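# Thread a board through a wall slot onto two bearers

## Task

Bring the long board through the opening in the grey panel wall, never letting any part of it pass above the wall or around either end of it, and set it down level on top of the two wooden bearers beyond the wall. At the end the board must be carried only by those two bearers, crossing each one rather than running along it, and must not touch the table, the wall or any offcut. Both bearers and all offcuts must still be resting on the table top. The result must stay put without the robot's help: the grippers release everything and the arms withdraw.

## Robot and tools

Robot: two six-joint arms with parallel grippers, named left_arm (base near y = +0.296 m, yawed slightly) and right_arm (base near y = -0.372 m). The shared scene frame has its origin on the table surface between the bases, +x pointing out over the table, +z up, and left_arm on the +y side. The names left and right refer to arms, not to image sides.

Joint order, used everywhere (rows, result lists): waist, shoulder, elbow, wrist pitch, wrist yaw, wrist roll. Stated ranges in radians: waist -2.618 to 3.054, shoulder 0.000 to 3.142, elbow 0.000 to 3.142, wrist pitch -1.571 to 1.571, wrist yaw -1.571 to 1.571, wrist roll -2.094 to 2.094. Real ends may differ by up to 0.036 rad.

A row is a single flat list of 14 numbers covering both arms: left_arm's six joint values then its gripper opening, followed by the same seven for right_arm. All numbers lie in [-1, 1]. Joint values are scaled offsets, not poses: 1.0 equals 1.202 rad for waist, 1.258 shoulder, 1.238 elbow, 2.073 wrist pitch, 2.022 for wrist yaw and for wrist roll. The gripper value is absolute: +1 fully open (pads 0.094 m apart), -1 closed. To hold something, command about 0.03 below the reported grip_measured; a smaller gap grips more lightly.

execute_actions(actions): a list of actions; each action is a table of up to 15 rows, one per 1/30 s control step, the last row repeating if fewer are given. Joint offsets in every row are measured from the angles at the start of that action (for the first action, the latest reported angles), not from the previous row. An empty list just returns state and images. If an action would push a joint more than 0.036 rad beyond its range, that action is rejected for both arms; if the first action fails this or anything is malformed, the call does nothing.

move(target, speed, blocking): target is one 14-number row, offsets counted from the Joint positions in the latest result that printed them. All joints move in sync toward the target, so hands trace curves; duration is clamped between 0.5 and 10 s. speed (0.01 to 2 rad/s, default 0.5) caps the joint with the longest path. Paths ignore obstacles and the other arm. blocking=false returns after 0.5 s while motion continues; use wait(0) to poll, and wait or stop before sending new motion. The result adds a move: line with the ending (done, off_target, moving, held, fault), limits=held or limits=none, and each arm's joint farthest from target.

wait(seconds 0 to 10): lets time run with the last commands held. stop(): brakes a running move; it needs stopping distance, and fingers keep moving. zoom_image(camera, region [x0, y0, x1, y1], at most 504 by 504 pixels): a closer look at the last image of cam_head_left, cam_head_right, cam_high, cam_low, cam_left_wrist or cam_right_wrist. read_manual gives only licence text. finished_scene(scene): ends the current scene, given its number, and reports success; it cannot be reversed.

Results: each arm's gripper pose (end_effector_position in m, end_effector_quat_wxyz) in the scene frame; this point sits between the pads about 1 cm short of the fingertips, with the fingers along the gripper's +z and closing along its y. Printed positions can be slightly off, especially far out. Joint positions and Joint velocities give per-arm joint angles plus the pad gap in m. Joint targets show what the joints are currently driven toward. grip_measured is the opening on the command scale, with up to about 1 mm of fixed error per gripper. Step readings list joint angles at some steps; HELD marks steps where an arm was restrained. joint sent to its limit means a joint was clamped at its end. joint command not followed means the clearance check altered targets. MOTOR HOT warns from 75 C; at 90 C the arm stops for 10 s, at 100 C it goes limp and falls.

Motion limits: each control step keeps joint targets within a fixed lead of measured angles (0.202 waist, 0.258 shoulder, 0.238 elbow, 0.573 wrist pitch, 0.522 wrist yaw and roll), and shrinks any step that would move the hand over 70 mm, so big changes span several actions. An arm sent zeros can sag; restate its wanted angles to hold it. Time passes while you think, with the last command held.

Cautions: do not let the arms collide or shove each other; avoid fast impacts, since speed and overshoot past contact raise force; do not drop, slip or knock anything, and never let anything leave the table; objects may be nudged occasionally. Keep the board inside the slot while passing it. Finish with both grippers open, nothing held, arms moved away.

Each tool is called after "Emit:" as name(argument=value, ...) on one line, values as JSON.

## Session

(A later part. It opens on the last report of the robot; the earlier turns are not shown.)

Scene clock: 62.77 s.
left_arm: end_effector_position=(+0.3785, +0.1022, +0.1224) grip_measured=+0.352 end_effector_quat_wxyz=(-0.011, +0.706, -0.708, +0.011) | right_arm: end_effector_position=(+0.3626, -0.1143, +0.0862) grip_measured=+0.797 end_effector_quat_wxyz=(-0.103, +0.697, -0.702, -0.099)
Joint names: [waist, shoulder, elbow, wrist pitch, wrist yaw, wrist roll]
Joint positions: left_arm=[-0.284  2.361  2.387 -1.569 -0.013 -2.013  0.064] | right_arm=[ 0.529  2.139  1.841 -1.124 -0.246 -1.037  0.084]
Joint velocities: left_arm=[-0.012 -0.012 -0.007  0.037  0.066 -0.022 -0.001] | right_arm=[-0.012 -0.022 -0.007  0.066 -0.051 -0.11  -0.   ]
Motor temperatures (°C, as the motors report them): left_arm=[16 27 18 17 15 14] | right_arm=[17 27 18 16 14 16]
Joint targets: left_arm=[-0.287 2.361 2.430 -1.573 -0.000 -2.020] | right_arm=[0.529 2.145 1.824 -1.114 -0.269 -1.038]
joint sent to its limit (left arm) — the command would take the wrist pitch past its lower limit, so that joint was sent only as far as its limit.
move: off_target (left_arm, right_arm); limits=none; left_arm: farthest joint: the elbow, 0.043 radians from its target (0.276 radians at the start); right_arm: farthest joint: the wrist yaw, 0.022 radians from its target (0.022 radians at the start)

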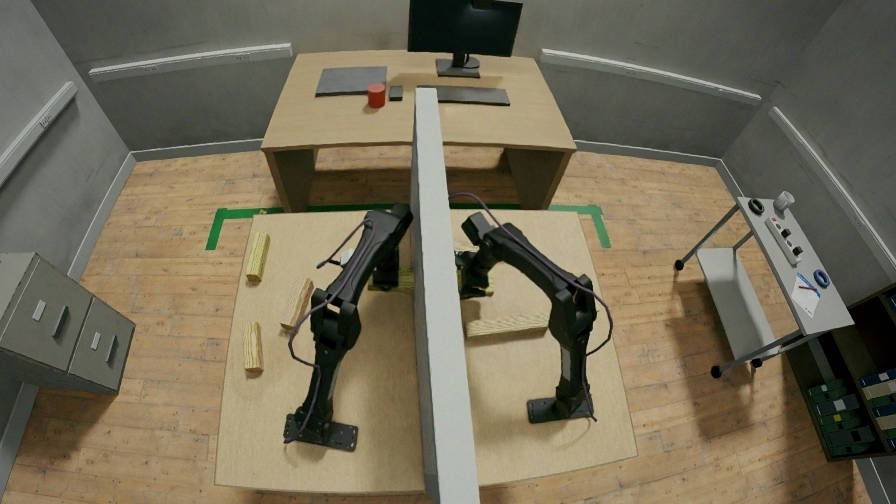

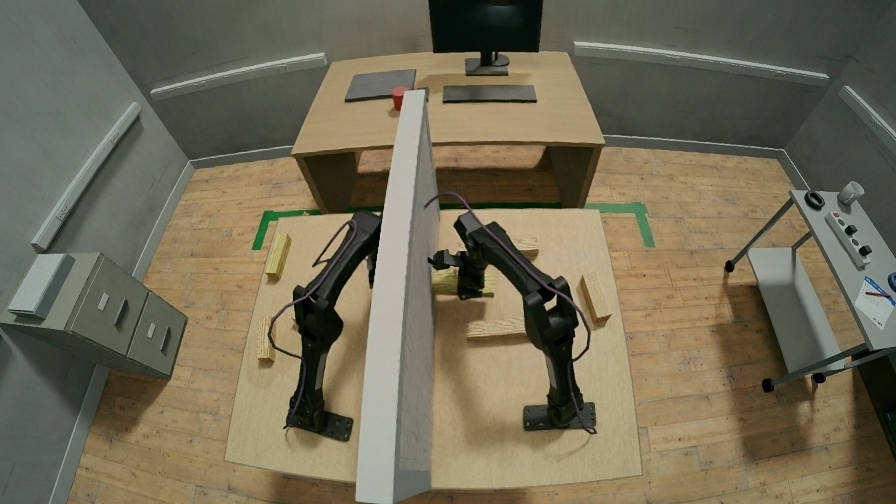

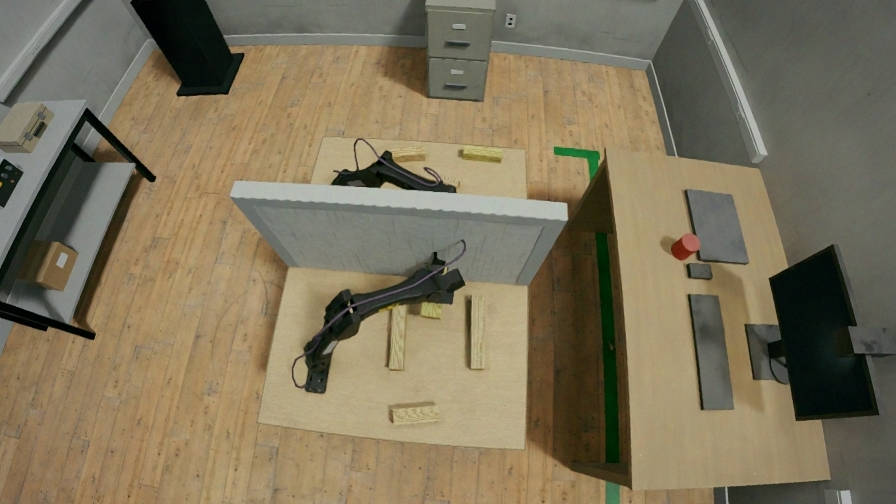

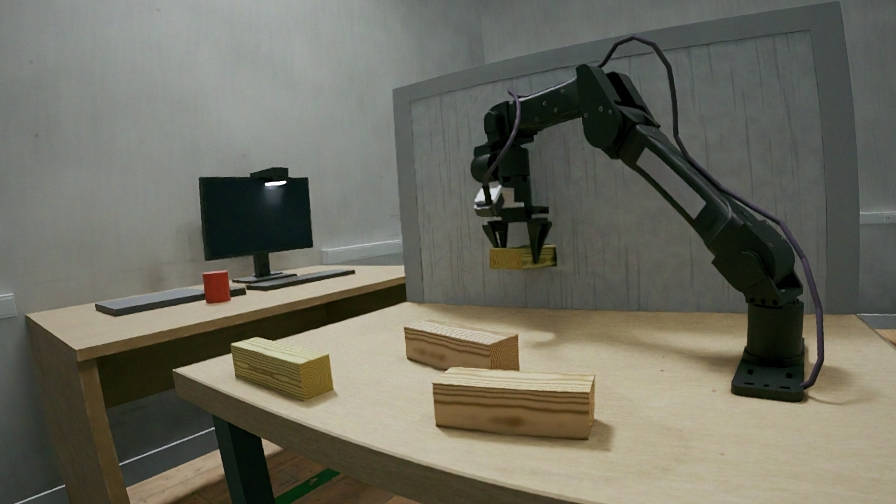

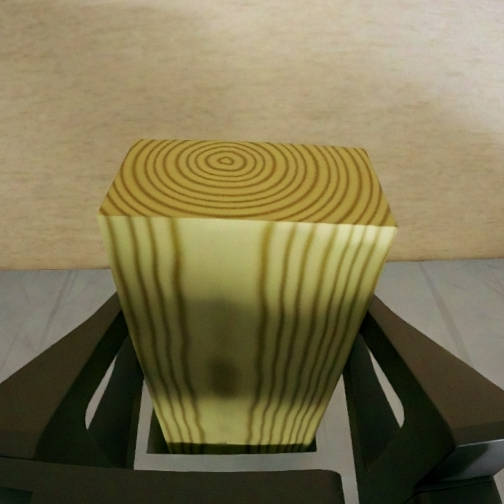

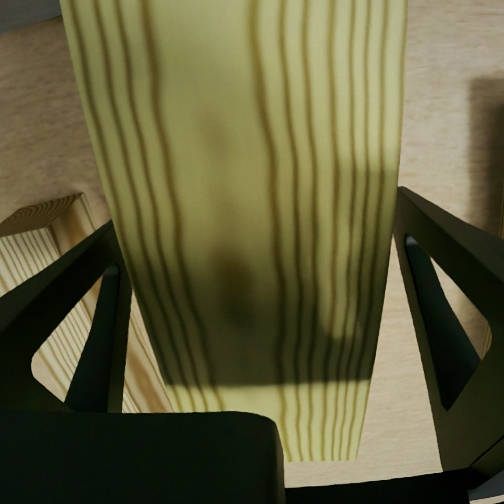

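Emit:
execute_actions(actions=[[[-0.0025, 0, 0.0347, -0.0019, 0.0064, -0.0035, 0.28, 0, 0.0048, -0.0137, 0.0048, -0.0114, -0.0005, 0.28]], [[-0.0025, 0, 0.0347, -0.0019, 0.0064, -0.0035, 0.8, 0, 0.0048, -0.0137, 0.0048, -0.0114, -0.0005, 0.28]]])

Scene clock: 65.83 s.
left_arm: end_effector_position=(+0.3792, +0.0997, +0.1254) grip_measured=+0.799 end_effector_quat_wxyz=(-0.008, +0.708, -0.706, +0.017) | right_arm: end_effector_position=(+0.3632, -0.1139, +0.0864) grip_measured=+0.360 end_effector_quat_wxyz=(-0.105, +0.696, -0.703, -0.099)
Joint names: [waist, shoulder, elbow, wrist pitch, wrist yaw, wrist roll]
Joint positions: left_arm=[-0.284  2.361  2.399 -1.571 -0.003 -2.017  0.084] | right_arm=[ 0.529  2.139  1.841 -1.121 -0.246 -1.035  0.064]
Joint velocities: left_arm=[-0.012  0.027 -0.007  0.037 -0.037 -0.037  0.001] | right_arm=[-0.017  0.002 -0.007 -0.125  0.007  0.022 -0.   ]
Motor temperatures (°C, as the motors report them): left_arm=[16 27 19 17 15 14] | right_arm=[17 27 18 17 14 16]
Joint targets: left_arm=[-0.287 2.361 2.430 -1.573 0.000 -2.022] | right_arm=[0.529 2.145 1.824 -1.111 -0.270 -1.036]
joint sent to its limit (left arm) — the command would take the wrist pitch past its lower limit, so that joint was sent only as far as its limit.
Step readings (joint positions; steps 1 to 15: 1st action; 16 to 30: 2nd action):
0: left_arm=[-0.284 2.361 2.387 -1.569 -0.013 -2.013] | right_arm=[0.529 2.139 1.841 -1.124 -0.246 -1.037]
1: left_arm=[-0.284 2.361 2.387 -1.569 -0.013 -2.013] | right_arm=[0.529 2.139 1.841 -1.124 -0.246 -1.037]
2: left_arm=[-0.284 2.361 2.387 -1.569 -0.013 -2.013] | right_arm=[0.529 2.139 1.841 -1.123 -0.246 -1.036]
4: left_arm=[-0.284 2.361 2.387 -1.572 -0.013 -2.015] | right_arm=[0.529 2.139 1.841 -1.121 -0.246 -1.035]
8: left_arm=[-0.284 2.361 2.387 -1.572 -0.013 -2.015] | right_arm=[0.529 2.139 1.841 -1.121 -0.246 -1.035]
15: left_arm=[-0.284 2.361 2.387 -1.572 -0.013 -2.015] | right_arm=[0.529 2.139 1.841 -1.121 -0.246 -1.035]
16: left_arm=[-0.284 2.361 2.387 -1.572 -0.011 -2.015] | right_arm=[0.529 2.139 1.841 -1.121 -0.246 -1.035]
17: left_arm=[-0.284 2.361 2.388 -1.572 -0.010 -2.016] | right_arm=[0.529 2.139 1.841 -1.121 -0.246 -1.035]
19: left_arm=[-0.284 2.361 2.394 -1.571 -0.007 -2.016] | right_arm=[0.529 2.139 1.841 -1.121 -0.246 -1.035]
23: left_arm=[-0.284 2.361 2.399 -1.571 -0.004 -2.016] | right_arm=[0.529 2.139 1.841 -1.121 -0.246 -1.035]
30: Joint positions above

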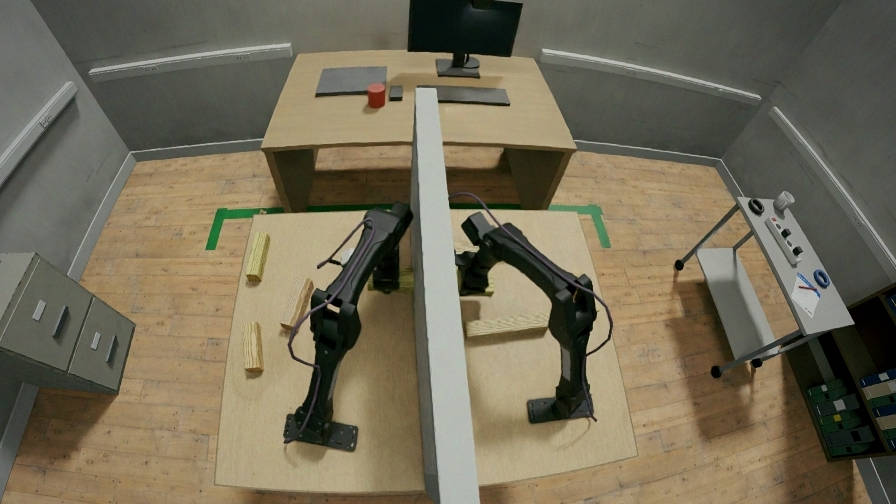

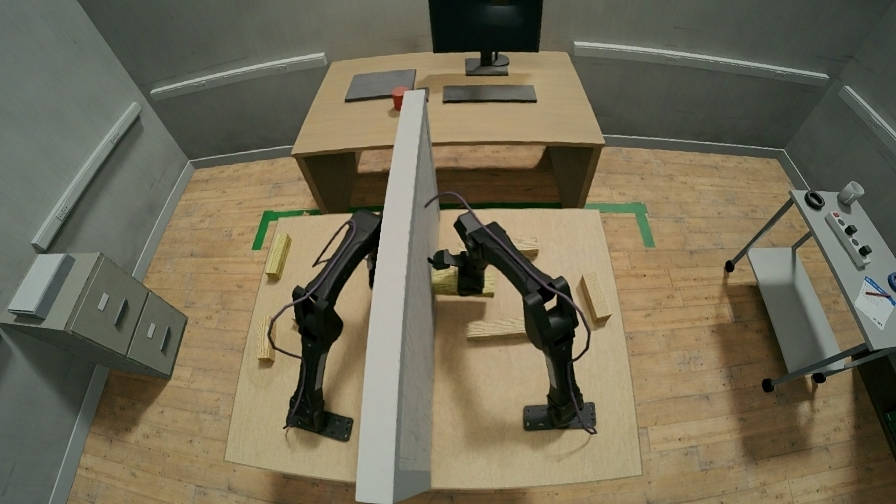

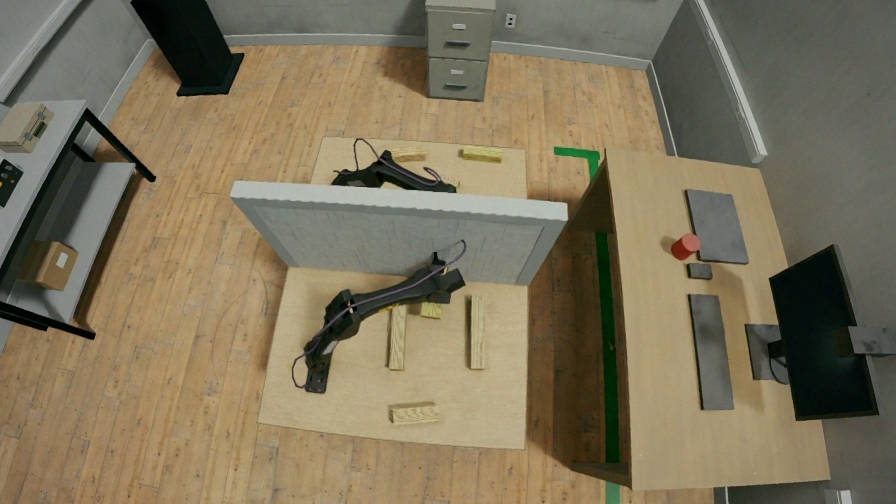

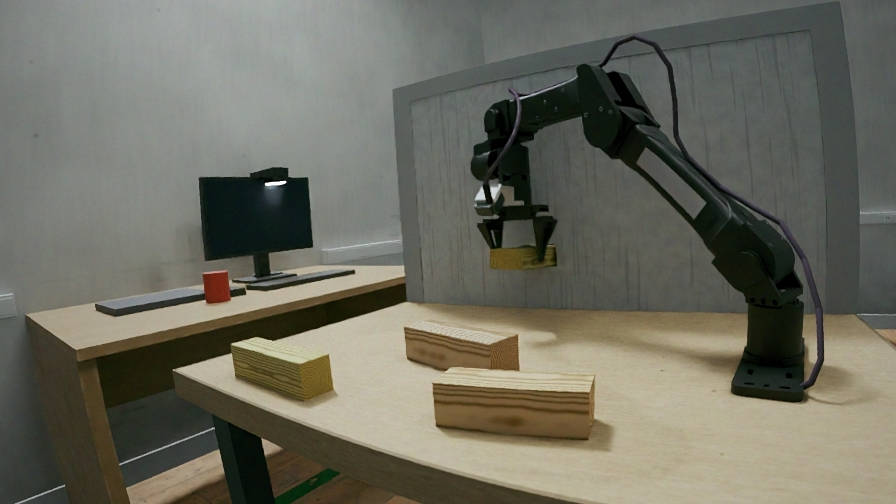

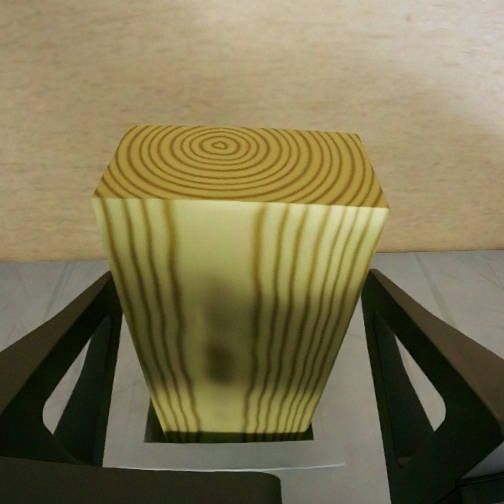

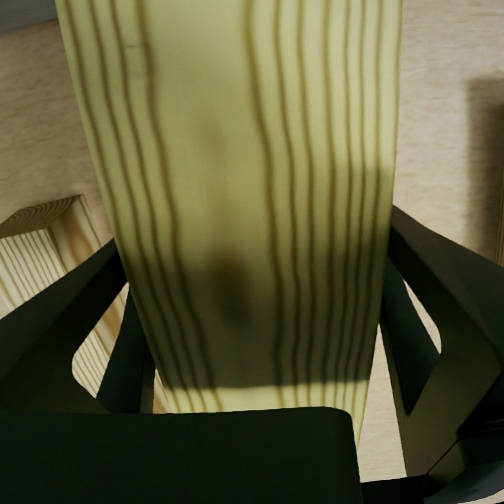

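Emit:
execute_actions(actions=[[[-0.0025,0,0.025,0,0.0015,-0.0025,0.8,-0.0018,-0.0021,-0.0160,0.0024,-0.0121,-0.0021,0.28],
[-0.0025,0,0.025,0,0.0015,-0.0025,0.8,-0.0070,-0.0120,-0.0227,0.0024,-0.0126,-0.0058,0.28],
[-0.0025,0,0.025,0,0.0015,-0.0025,0.8,-0.0156,-0.0244,-0.0332,0.0024,-0.0135,-0.0116,0.28],
[-0.0025,0,0.025,0,0.0015,-0.0025,0.8,-0.0272,-0.0389,-0.0468,0.0024,-0.0146,-0.0192,0.28],
[-0.0025,0,0.025,0,0.0015,-0.0025,0.8,-0.0414,-0.0548,-0.0627,0.0024,-0.0160,-0.0284,0.28],
[-0.0025,0,0.025,0,0.0015,-0.0025,0.8,-0.0577,-0.0661,-0.0796,0.0024,-0.0174,-0.0384,0.28],
[-0.0025,0,0.025,0,0.0015,-0.0025,0.8,-0.0753,-0.0776,-0.0968,0.0024,-0.0189,-0.0492,0.28],
[-0.0025,0,0.025,0,0.0015,-0.0025,0.8,-0.0936,-0.0886,-0.1131,0.0024,-0.0203,-0.0605,0.28],
[-0.0025,0,0.025,0,0.0015,-0.0025,0.8,-0.1118,-0.0986,-0.1279,0.0024,-0.0216,-0.0717,0.28],
[-0.0025,0,0.025,0,0.0015,-0.0025,0.8,-0.1291,-0.1073,-0.1407,0.0024,-0.0227,-0.0823,0.28],
[-0.0025,0,0.025,0,0.0015,-0.0025,0.8,-0.1445,-0.1145,-0.1513,0.0024,-0.0237,-0.0918,0.28],
[-0.0025,0,0.025,0,0.0015,-0.0025,0.8,-0.1574,-0.1201,-0.1595,0.0024,-0.0245,-0.0998,0.28],
[-0.0025,0,0.025,0,0.0015,-0.0025,0.8,-0.1672,-0.1241,-0.1653,0.0024,-0.0250,-0.1058,0.28],
[-0.0025,0,0.025,0,0.0015,-0.0025,0.8,-0.1732,-0.1264,-0.1687,0.0024,-0.0254,-0.1095,0.28],
[-0.0025,0,0.025,0,0.0015,-0.0025,0.8,-0.1753,-0.1272,-0.1698,0.0024,-0.0255,-0.1108,0.28]]])

Emit:
wait(seconds=0.4)

Scene clock: 68.07 s.
left_arm: end_effector_position=(+0.3792, +0.0996, +0.1254) grip_measured=+0.799 end_effector_quat_wxyz=(-0.007, +0.708, -0.706, +0.018) | right_arm: end_effector_position=(+0.3563, -0.2029, +0.0827) grip_measured=+0.360 end_effector_quat_wxyz=(-0.089, +0.690, -0.710, -0.108)
Joint names: [waist, shoulder, elbow, wrist pitch, wrist yaw, wrist roll]
Joint positions: left_arm=[-0.284  2.361  2.399 -1.571 -0.002 -2.017  0.084] | right_arm=[ 0.332  2.015  1.644 -1.133 -0.274 -1.221  0.064]
Joint velocities: left_arm=[-0.012 -0.007 -0.007  0.022 -0.037 -0.081 -0.002] | right_arm=[-0.315 -0.12  -0.168 -0.081  0.037 -0.491 -0.002]
Motor temperatures (°C, as the motors report them): left_arm=[16 27 19 17 15 14] | right_arm=[17 27 18 17 14 16]
Joint targets: left_arm=[-0.287 2.361 2.430 -1.571 0.001 -2.022] | right_arm=[0.318 1.979 1.631 -1.116 -0.298 -1.258]
Step readings (joint positions):
0: left_arm=[-0.284 2.361 2.399 -1.571 -0.002 -2.017] | right_arm=[0.529 2.139 1.841 -1.121 -0.246 -1.035]
1: left_arm=[-0.284 2.361 2.399 -1.571 -0.002 -2.017] | right_arm=[0.529 2.139 1.841 -1.121 -0.246 -1.035]
2: left_arm=[-0.284 2.361 2.399 -1.571 -0.002 -2.017] | right_arm=[0.529 2.139 1.839 -1.120 -0.246 -1.035]
4: left_arm=[-0.284 2.361 2.399 -1.571 -0.002 -2.017] | right_arm=[0.525 2.132 1.824 -1.109 -0.253 -1.038]
8: left_arm=[-0.284 2.361 2.399 -1.571 -0.002 -2.017] | right_arm=[0.481 2.083 1.747 -1.103 -0.267 -1.084]
15: Joint positions above

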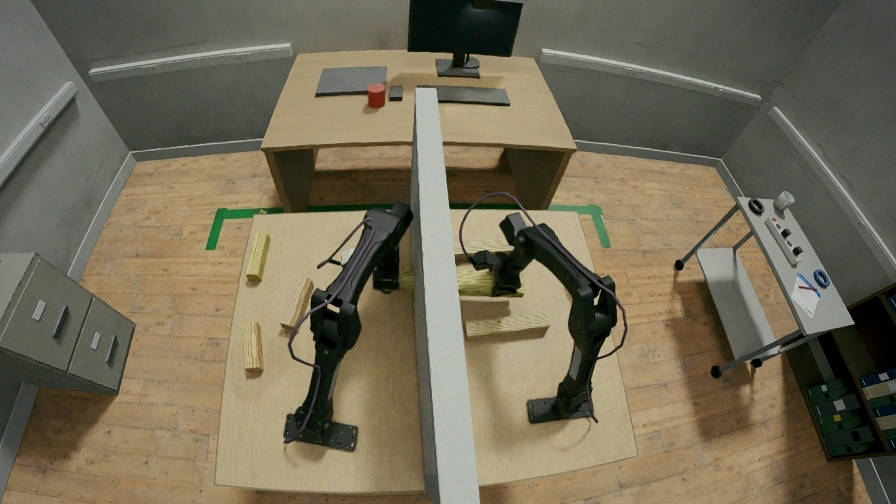

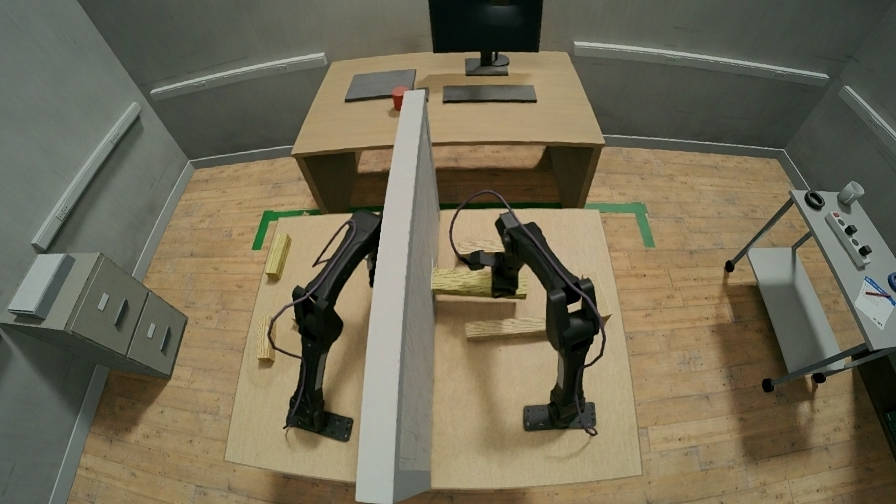

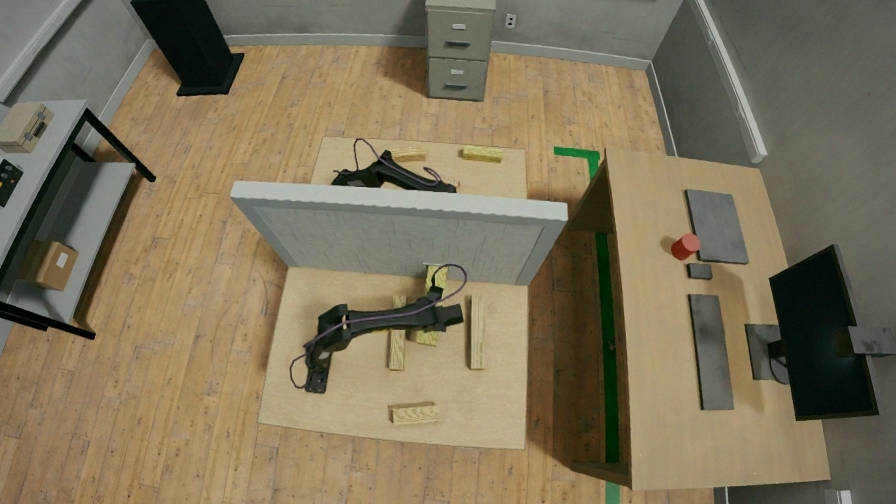

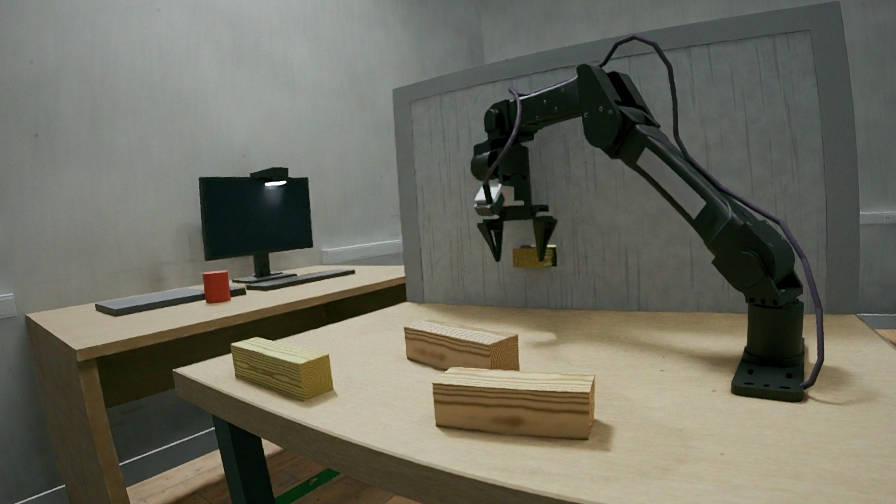

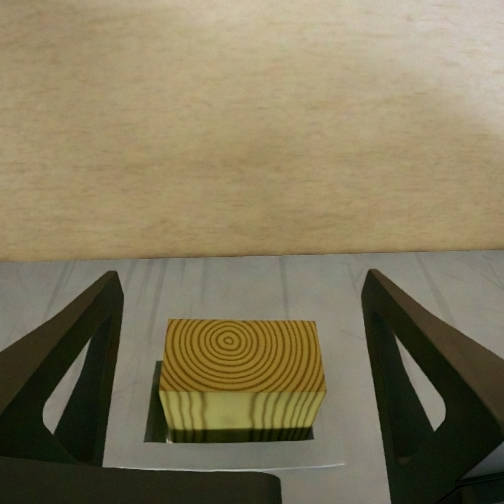

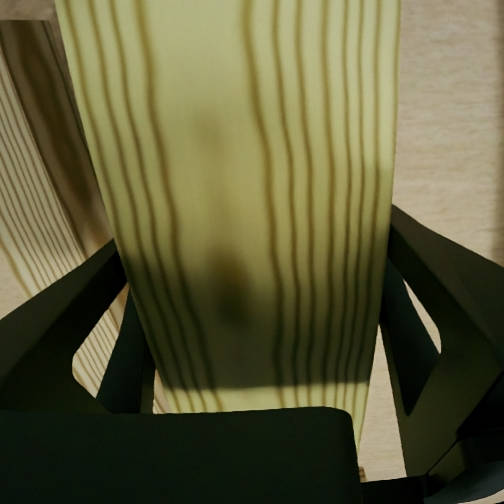

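Scene clock: 68.47 s.
left_arm: end_effector_position=(+0.3792, +0.0996, +0.1254) grip_measured=+0.799 end_effector_quat_wxyz=(-0.007, +0.708, -0.706, +0.018) | right_arm: end_effector_position=(+0.3578, -0.2085, +0.0831) grip_measured=+0.360 end_effector_quat_wxyz=(-0.091, +0.694, -0.706, -0.105)
Joint names: [waist, shoulder, elbow, wrist pitch, wrist yaw, wrist roll]
Joint positions: left_arm=[-0.284  2.361  2.399 -1.571 -0.002 -2.017  0.084] | right_arm=[ 0.318  2.011  1.639 -1.133 -0.271 -1.248  0.064]
Joint velocities: left_arm=[-0.022  0.017 -0.007 -0.007  0.037 -0.022  0.001] | right_arm=[-0.002  0.007 -0.002  0.022 -0.022 -0.051  0.   ]
Motor temperatures (°C, as the motors report them): left_arm=[16 27 19 17 15 14] | right_arm=[17 27 18 17 14 16]
Joint targets: left_arm=[-0.287 2.361 2.430 -1.571 0.000 -2.022] | right_arm=[0.318 1.979 1.631 -1.116 -0.298 -1.259]
wait: 0.40 s; no rest

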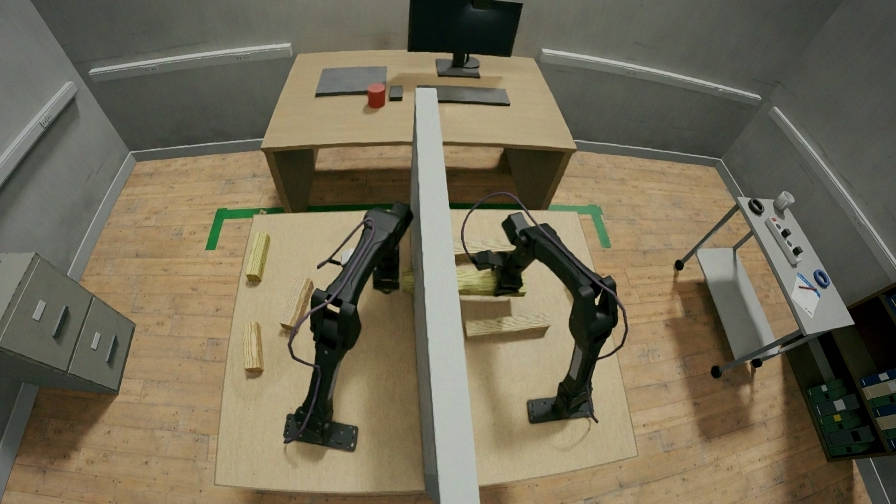

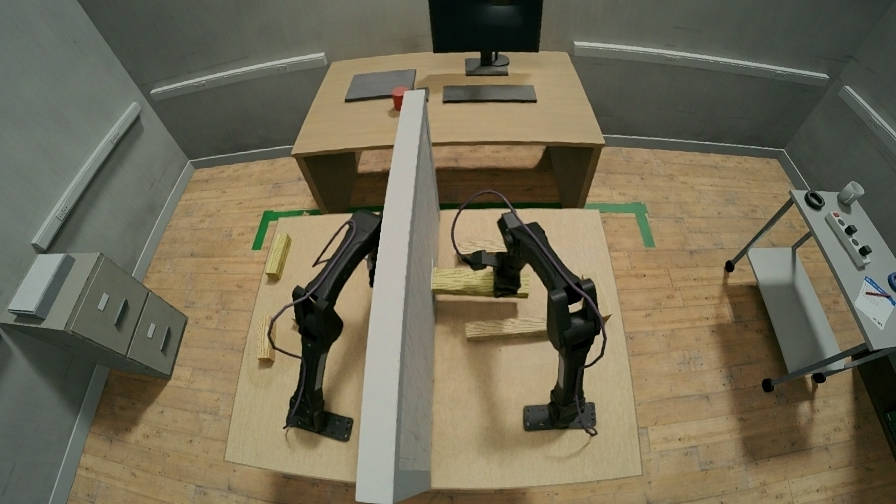

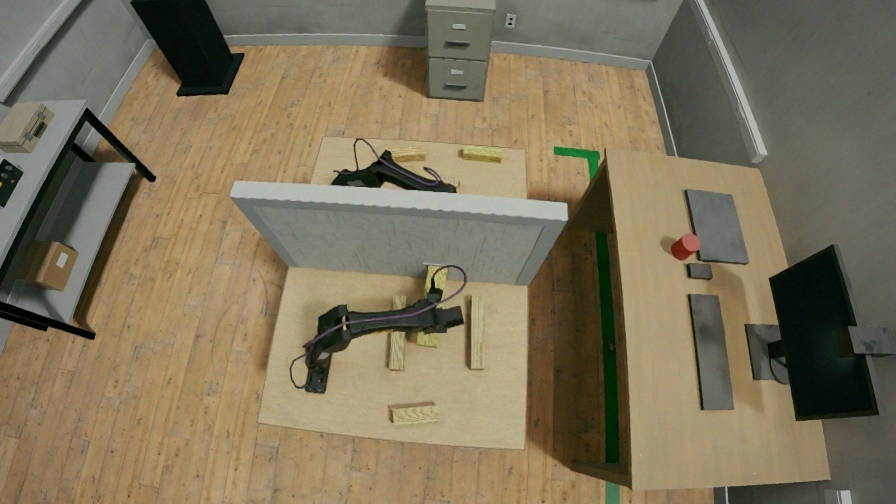

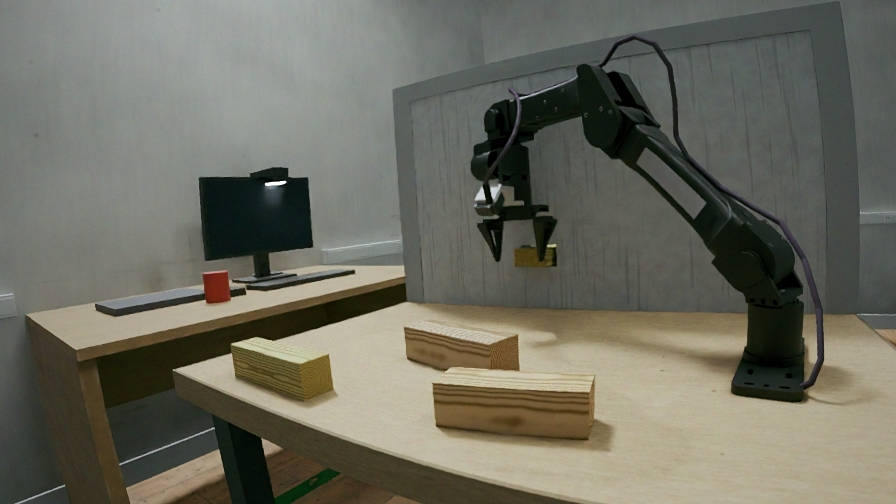

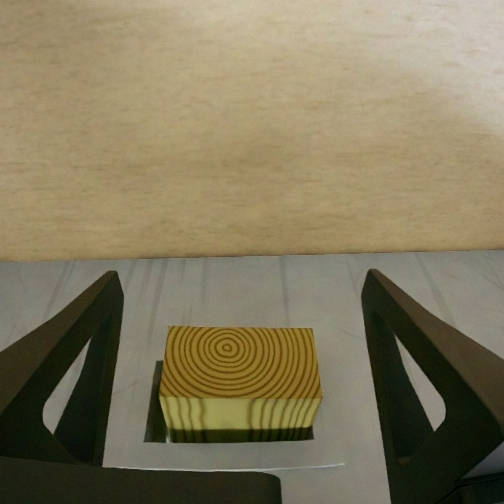

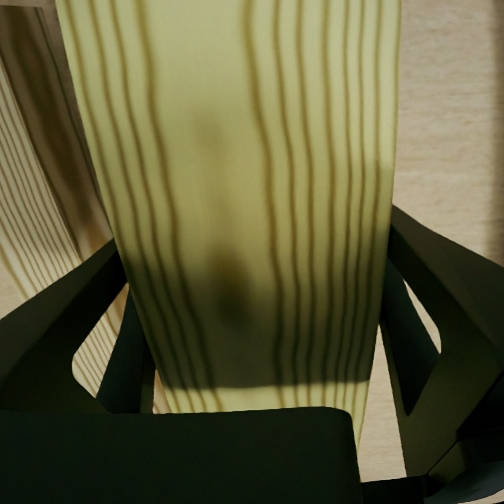

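Emit:
execute_actions(actions=[[[-0.0025,0,0.025,0,0.001,-0.0025,0.8,-0.0023,-0.0263,-0.0076,0.0080,-0.0135,-0.0069,0.28],
[-0.0025,0,0.025,0,0.001,-0.0025,0.8,-0.0090,-0.0287,-0.0107,0.0075,-0.0141,-0.0111,0.28],
[-0.0025,0,0.025,0,0.001,-0.0025,0.8,-0.0201,-0.0326,-0.0156,0.0066,-0.0149,-0.0181,0.28],
[-0.0025,0,0.025,0,0.001,-0.0025,0.8,-0.0349,-0.0373,-0.0216,0.0053,-0.0160,-0.0274,0.28],
[-0.0025,0,0.025,0,0.001,-0.0025,0.8,-0.0531,-0.0426,-0.0280,0.0034,-0.0172,-0.0389,0.28],
[-0.0025,0,0.025,0,0.001,-0.0025,0.8,-0.0738,-0.0479,-0.0343,0.0011,-0.0186,-0.0519,0.28],
[-0.0025,0,0.025,0,0.001,-0.0025,0.8,-0.0963,-0.0529,-0.0399,-0.0016,-0.0199,-0.0661,0.28],
[-0.0025,0,0.025,0,0.001,-0.0025,0.8,-0.1196,-0.0571,-0.0443,-0.0047,-0.0212,-0.0808,0.28],
[-0.0025,0,0.025,0,0.001,-0.0025,0.8,-0.1427,-0.0605,-0.0473,-0.0081,-0.0224,-0.0953,0.28],
[-0.0025,0,0.025,0,0.001,-0.0025,0.8,-0.1646,-0.0629,-0.0488,-0.0115,-0.0234,-0.1091,0.28],
[-0.0025,0,0.025,0,0.001,-0.0025,0.8,-0.1841,-0.0645,-0.0488,-0.0148,-0.0242,-0.1214,0.28],
[-0.0025,0,0.025,0,0.001,-0.0025,0.8,-0.2004,-0.0654,-0.0488,-0.0176,-0.0249,-0.1317,0.28],
[-0.0025,0,0.025,0,0.001,-0.0025,0.8,-0.2127,-0.0658,-0.0488,-0.0198,-0.0254,-0.1395,0.28],
[-0.0025,0,0.025,0,0.001,-0.0025,0.8,-0.2204,-0.0659,-0.0488,-0.0212,-0.0256,-0.1443,0.28],
[-0.0025,0,0.025,0,0.001,-0.0025,0.8,-0.2230,-0.0660,-0.0488,-0.0217,-0.0257,-0.1459,0.28]]])

Emit:
wait(seconds=0.4)

Scene clock: 71.90 s.
left_arm: end_effector_position=(+0.3792, +0.0996, +0.1254) grip_measured=+0.799 end_effector_quat_wxyz=(-0.007, +0.708, -0.706, +0.018) | right_arm: end_effector_position=(+0.3607, -0.3051, +0.0852) grip_measured=+0.360 end_effector_quat_wxyz=(-0.095, +0.688, -0.712, -0.103)
Joint names: [waist, shoulder, elbow, wrist pitch, wrist yaw, wrist roll]
Joint positions: left_arm=[-0.284  2.361  2.399 -1.571 -0.002 -2.017  0.084] | right_arm=[ 0.065  1.965  1.582 -1.183 -0.28  -1.492  0.064]
Joint velocities: left_arm=[-0.017  0.012 -0.027  0.037 -0.051 -0.051 -0.   ] | right_arm=[-0.505 -0.022 -0.007 -0.007  0.198 -0.227 -0.001]
Motor temperatures (°C, as the motors report them): left_arm=[16 27 19 17 15 14] | right_arm=[17 28 18 17 14 16]
Joint targets: left_arm=[-0.287 2.361 2.430 -1.571 0.000 -2.022] | right_arm=[0.050 1.928 1.579 -1.178 -0.323 -1.543]
Step readings (joint positions):
0: left_arm=[-0.284 2.361 2.399 -1.571 -0.002 -2.017] | right_arm=[0.318 2.011 1.639 -1.133 -0.271 -1.248]
1: left_arm=[-0.284 2.361 2.399 -1.571 -0.002 -2.017] | right_arm=[0.318 2.011 1.639 -1.133 -0.271 -1.249]
2: left_arm=[-0.284 2.361 2.399 -1.571 -0.002 -2.017] | right_arm=[0.318 2.011 1.639 -1.132 -0.271 -1.250]
4: left_arm=[-0.284 2.361 2.399 -1.571 -0.002 -2.017] | right_arm=[0.313 2.008 1.636 -1.128 -0.272 -1.261]
8: left_arm=[-0.284 2.361 2.399 -1.571 -0.002 -2.017] | right_arm=[0.250 1.987 1.602 -1.131 -0.279 -1.323]
15: Joint positions above

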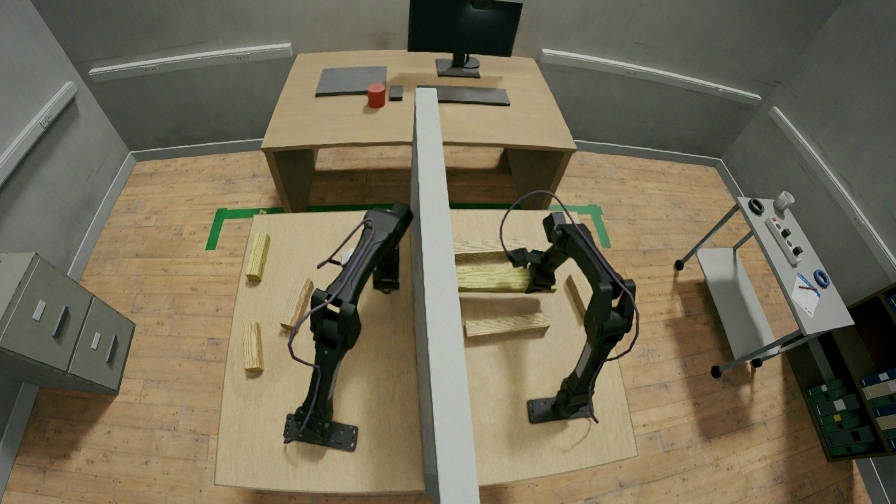

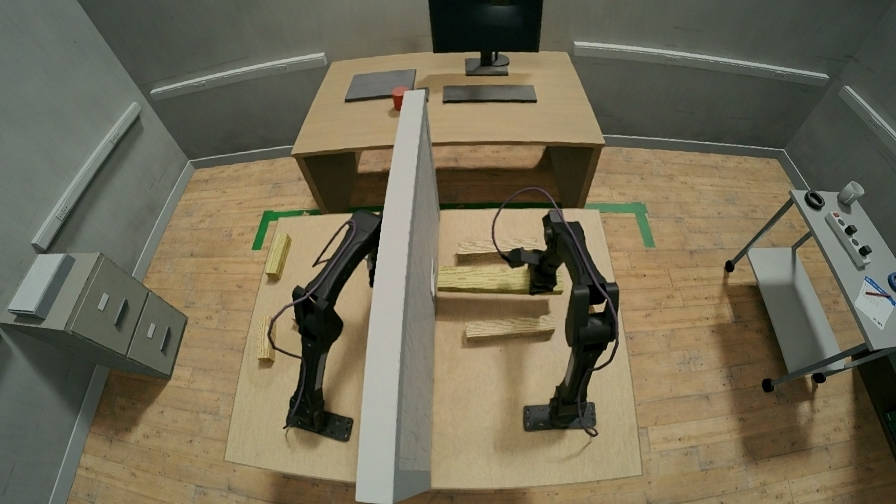

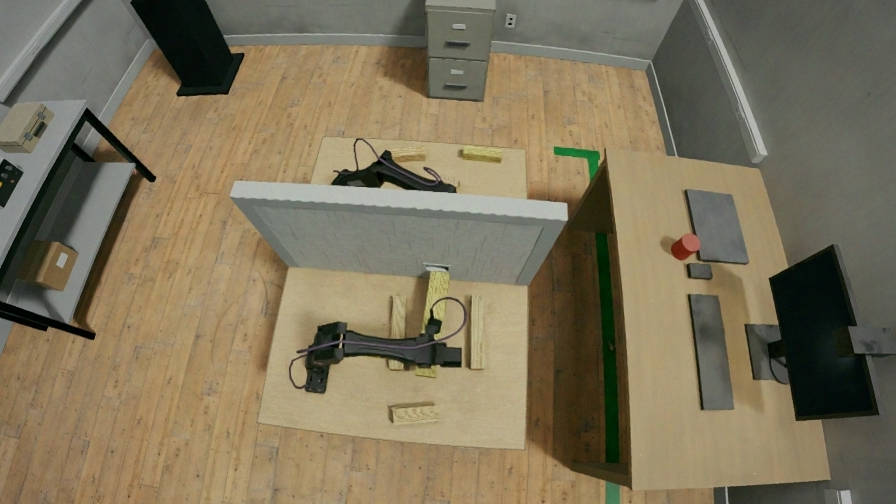

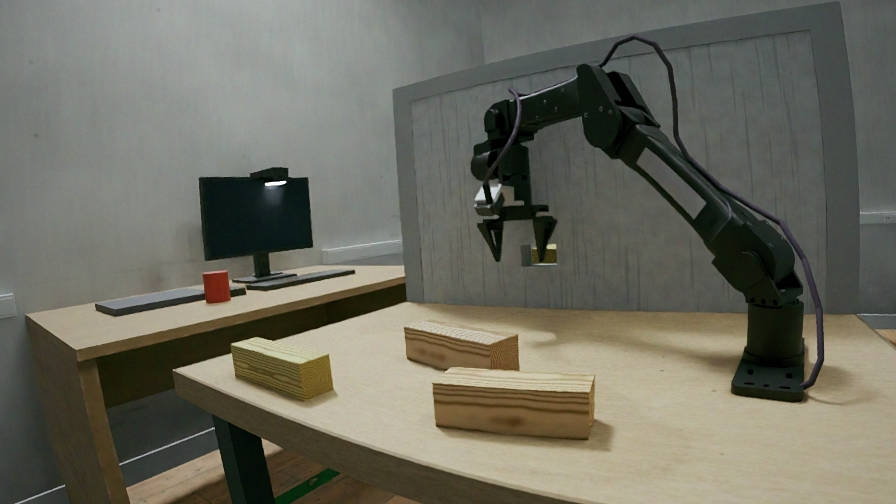

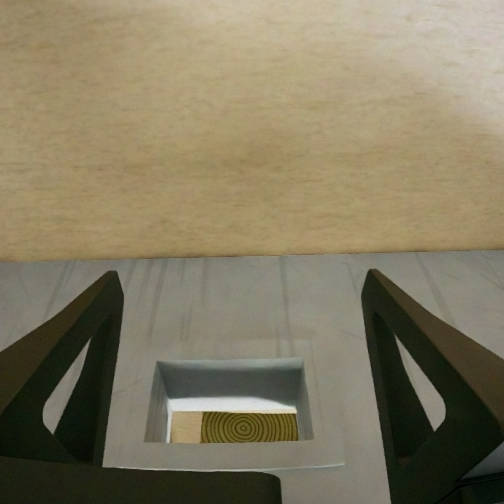

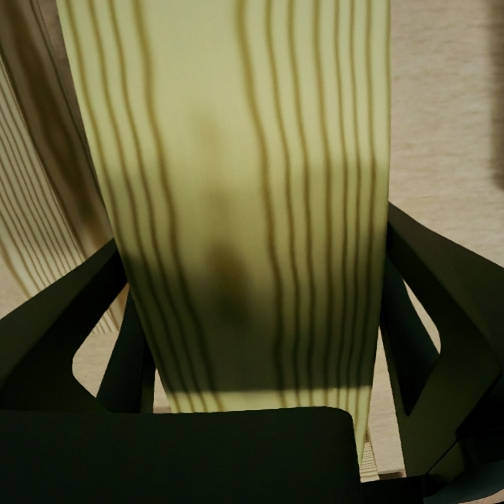

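Scene clock: 72.30 s.
left_arm: end_effector_position=(+0.3792, +0.0996, +0.1254) grip_measured=+0.799 end_effector_quat_wxyz=(-0.007, +0.708, -0.706, +0.018) | right_arm: end_effector_position=(+0.3630, -0.3181, +0.0845) grip_measured=+0.351 end_effector_quat_wxyz=(-0.091, +0.696, -0.707, -0.089)
Joint names: [waist, shoulder, elbow, wrist pitch, wrist yaw, wrist roll]
Joint positions: left_arm=[-0.284  2.361  2.399 -1.571 -0.002 -2.017  0.084] | right_arm=[ 0.042  1.963  1.582 -1.18  -0.255 -1.533  0.063]
Joint velocities: left_arm=[ 0.012 -0.012 -0.007  0.007  0.066 -0.066 -0.001] | right_arm=[-0.012 -0.002 -0.017  0.022 -0.037 -0.037 -0.002]
Motor temperatures (°C, as the motors report them): left_arm=[16 27 19 17 15 14] | right_arm=[17 28 18 17 14 16]
Joint targets: left_arm=[-0.287 2.361 2.430 -1.571 0.000 -2.022] | right_arm=[0.050 1.928 1.579 -1.178 -0.323 -1.543]
wait: 0.40 s; no rest

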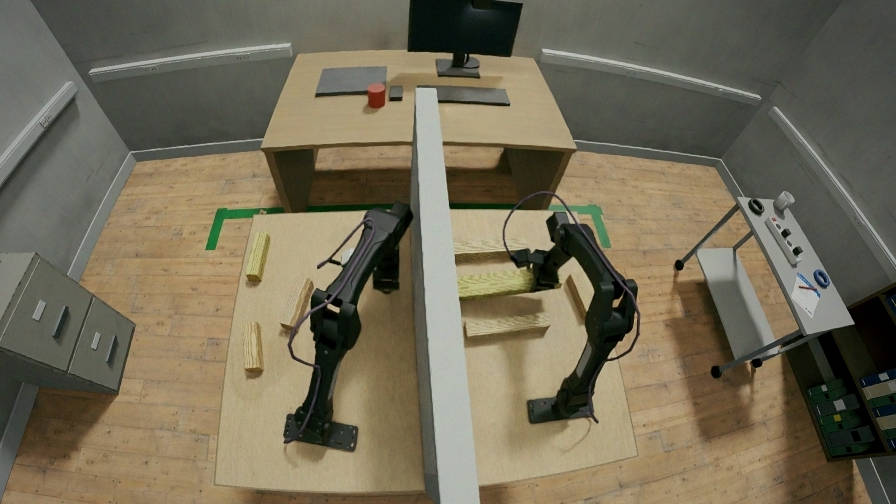

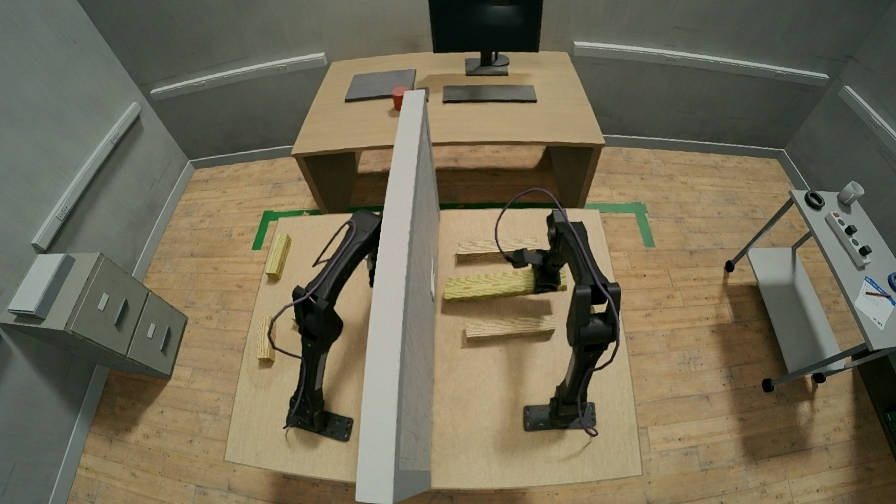

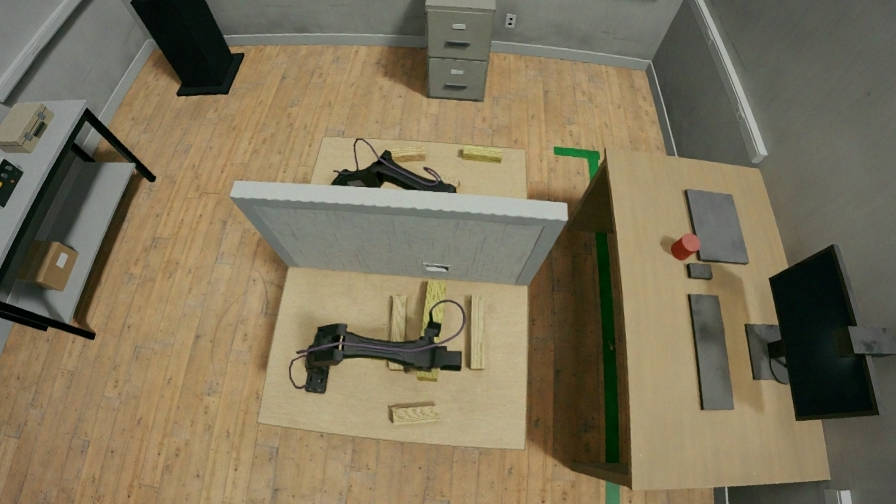

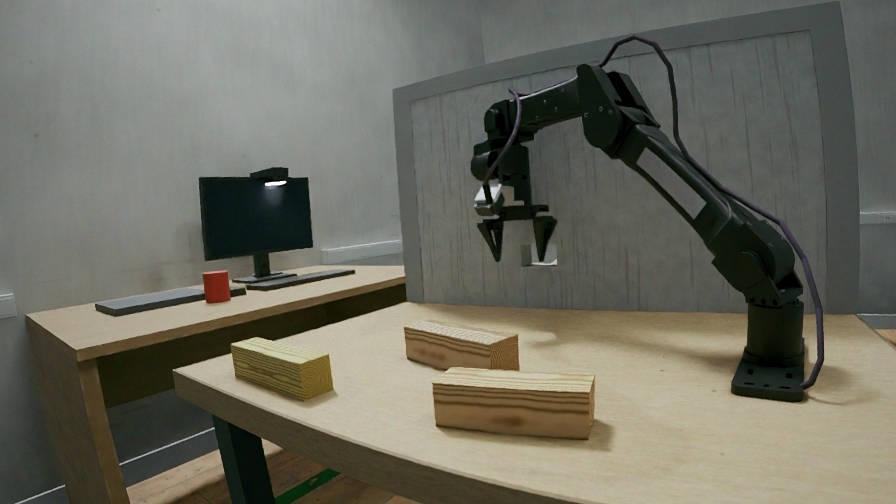

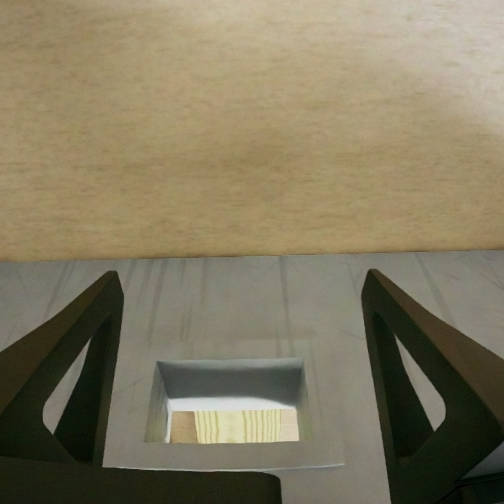

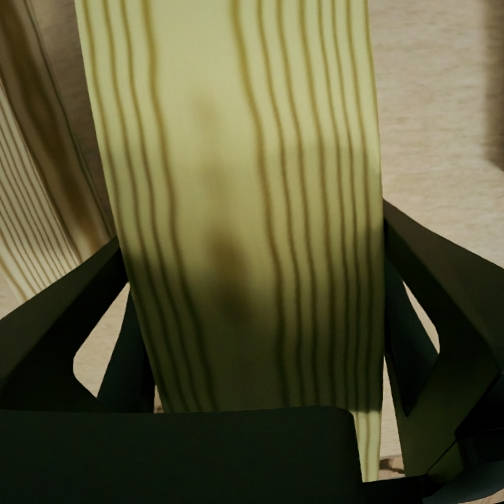

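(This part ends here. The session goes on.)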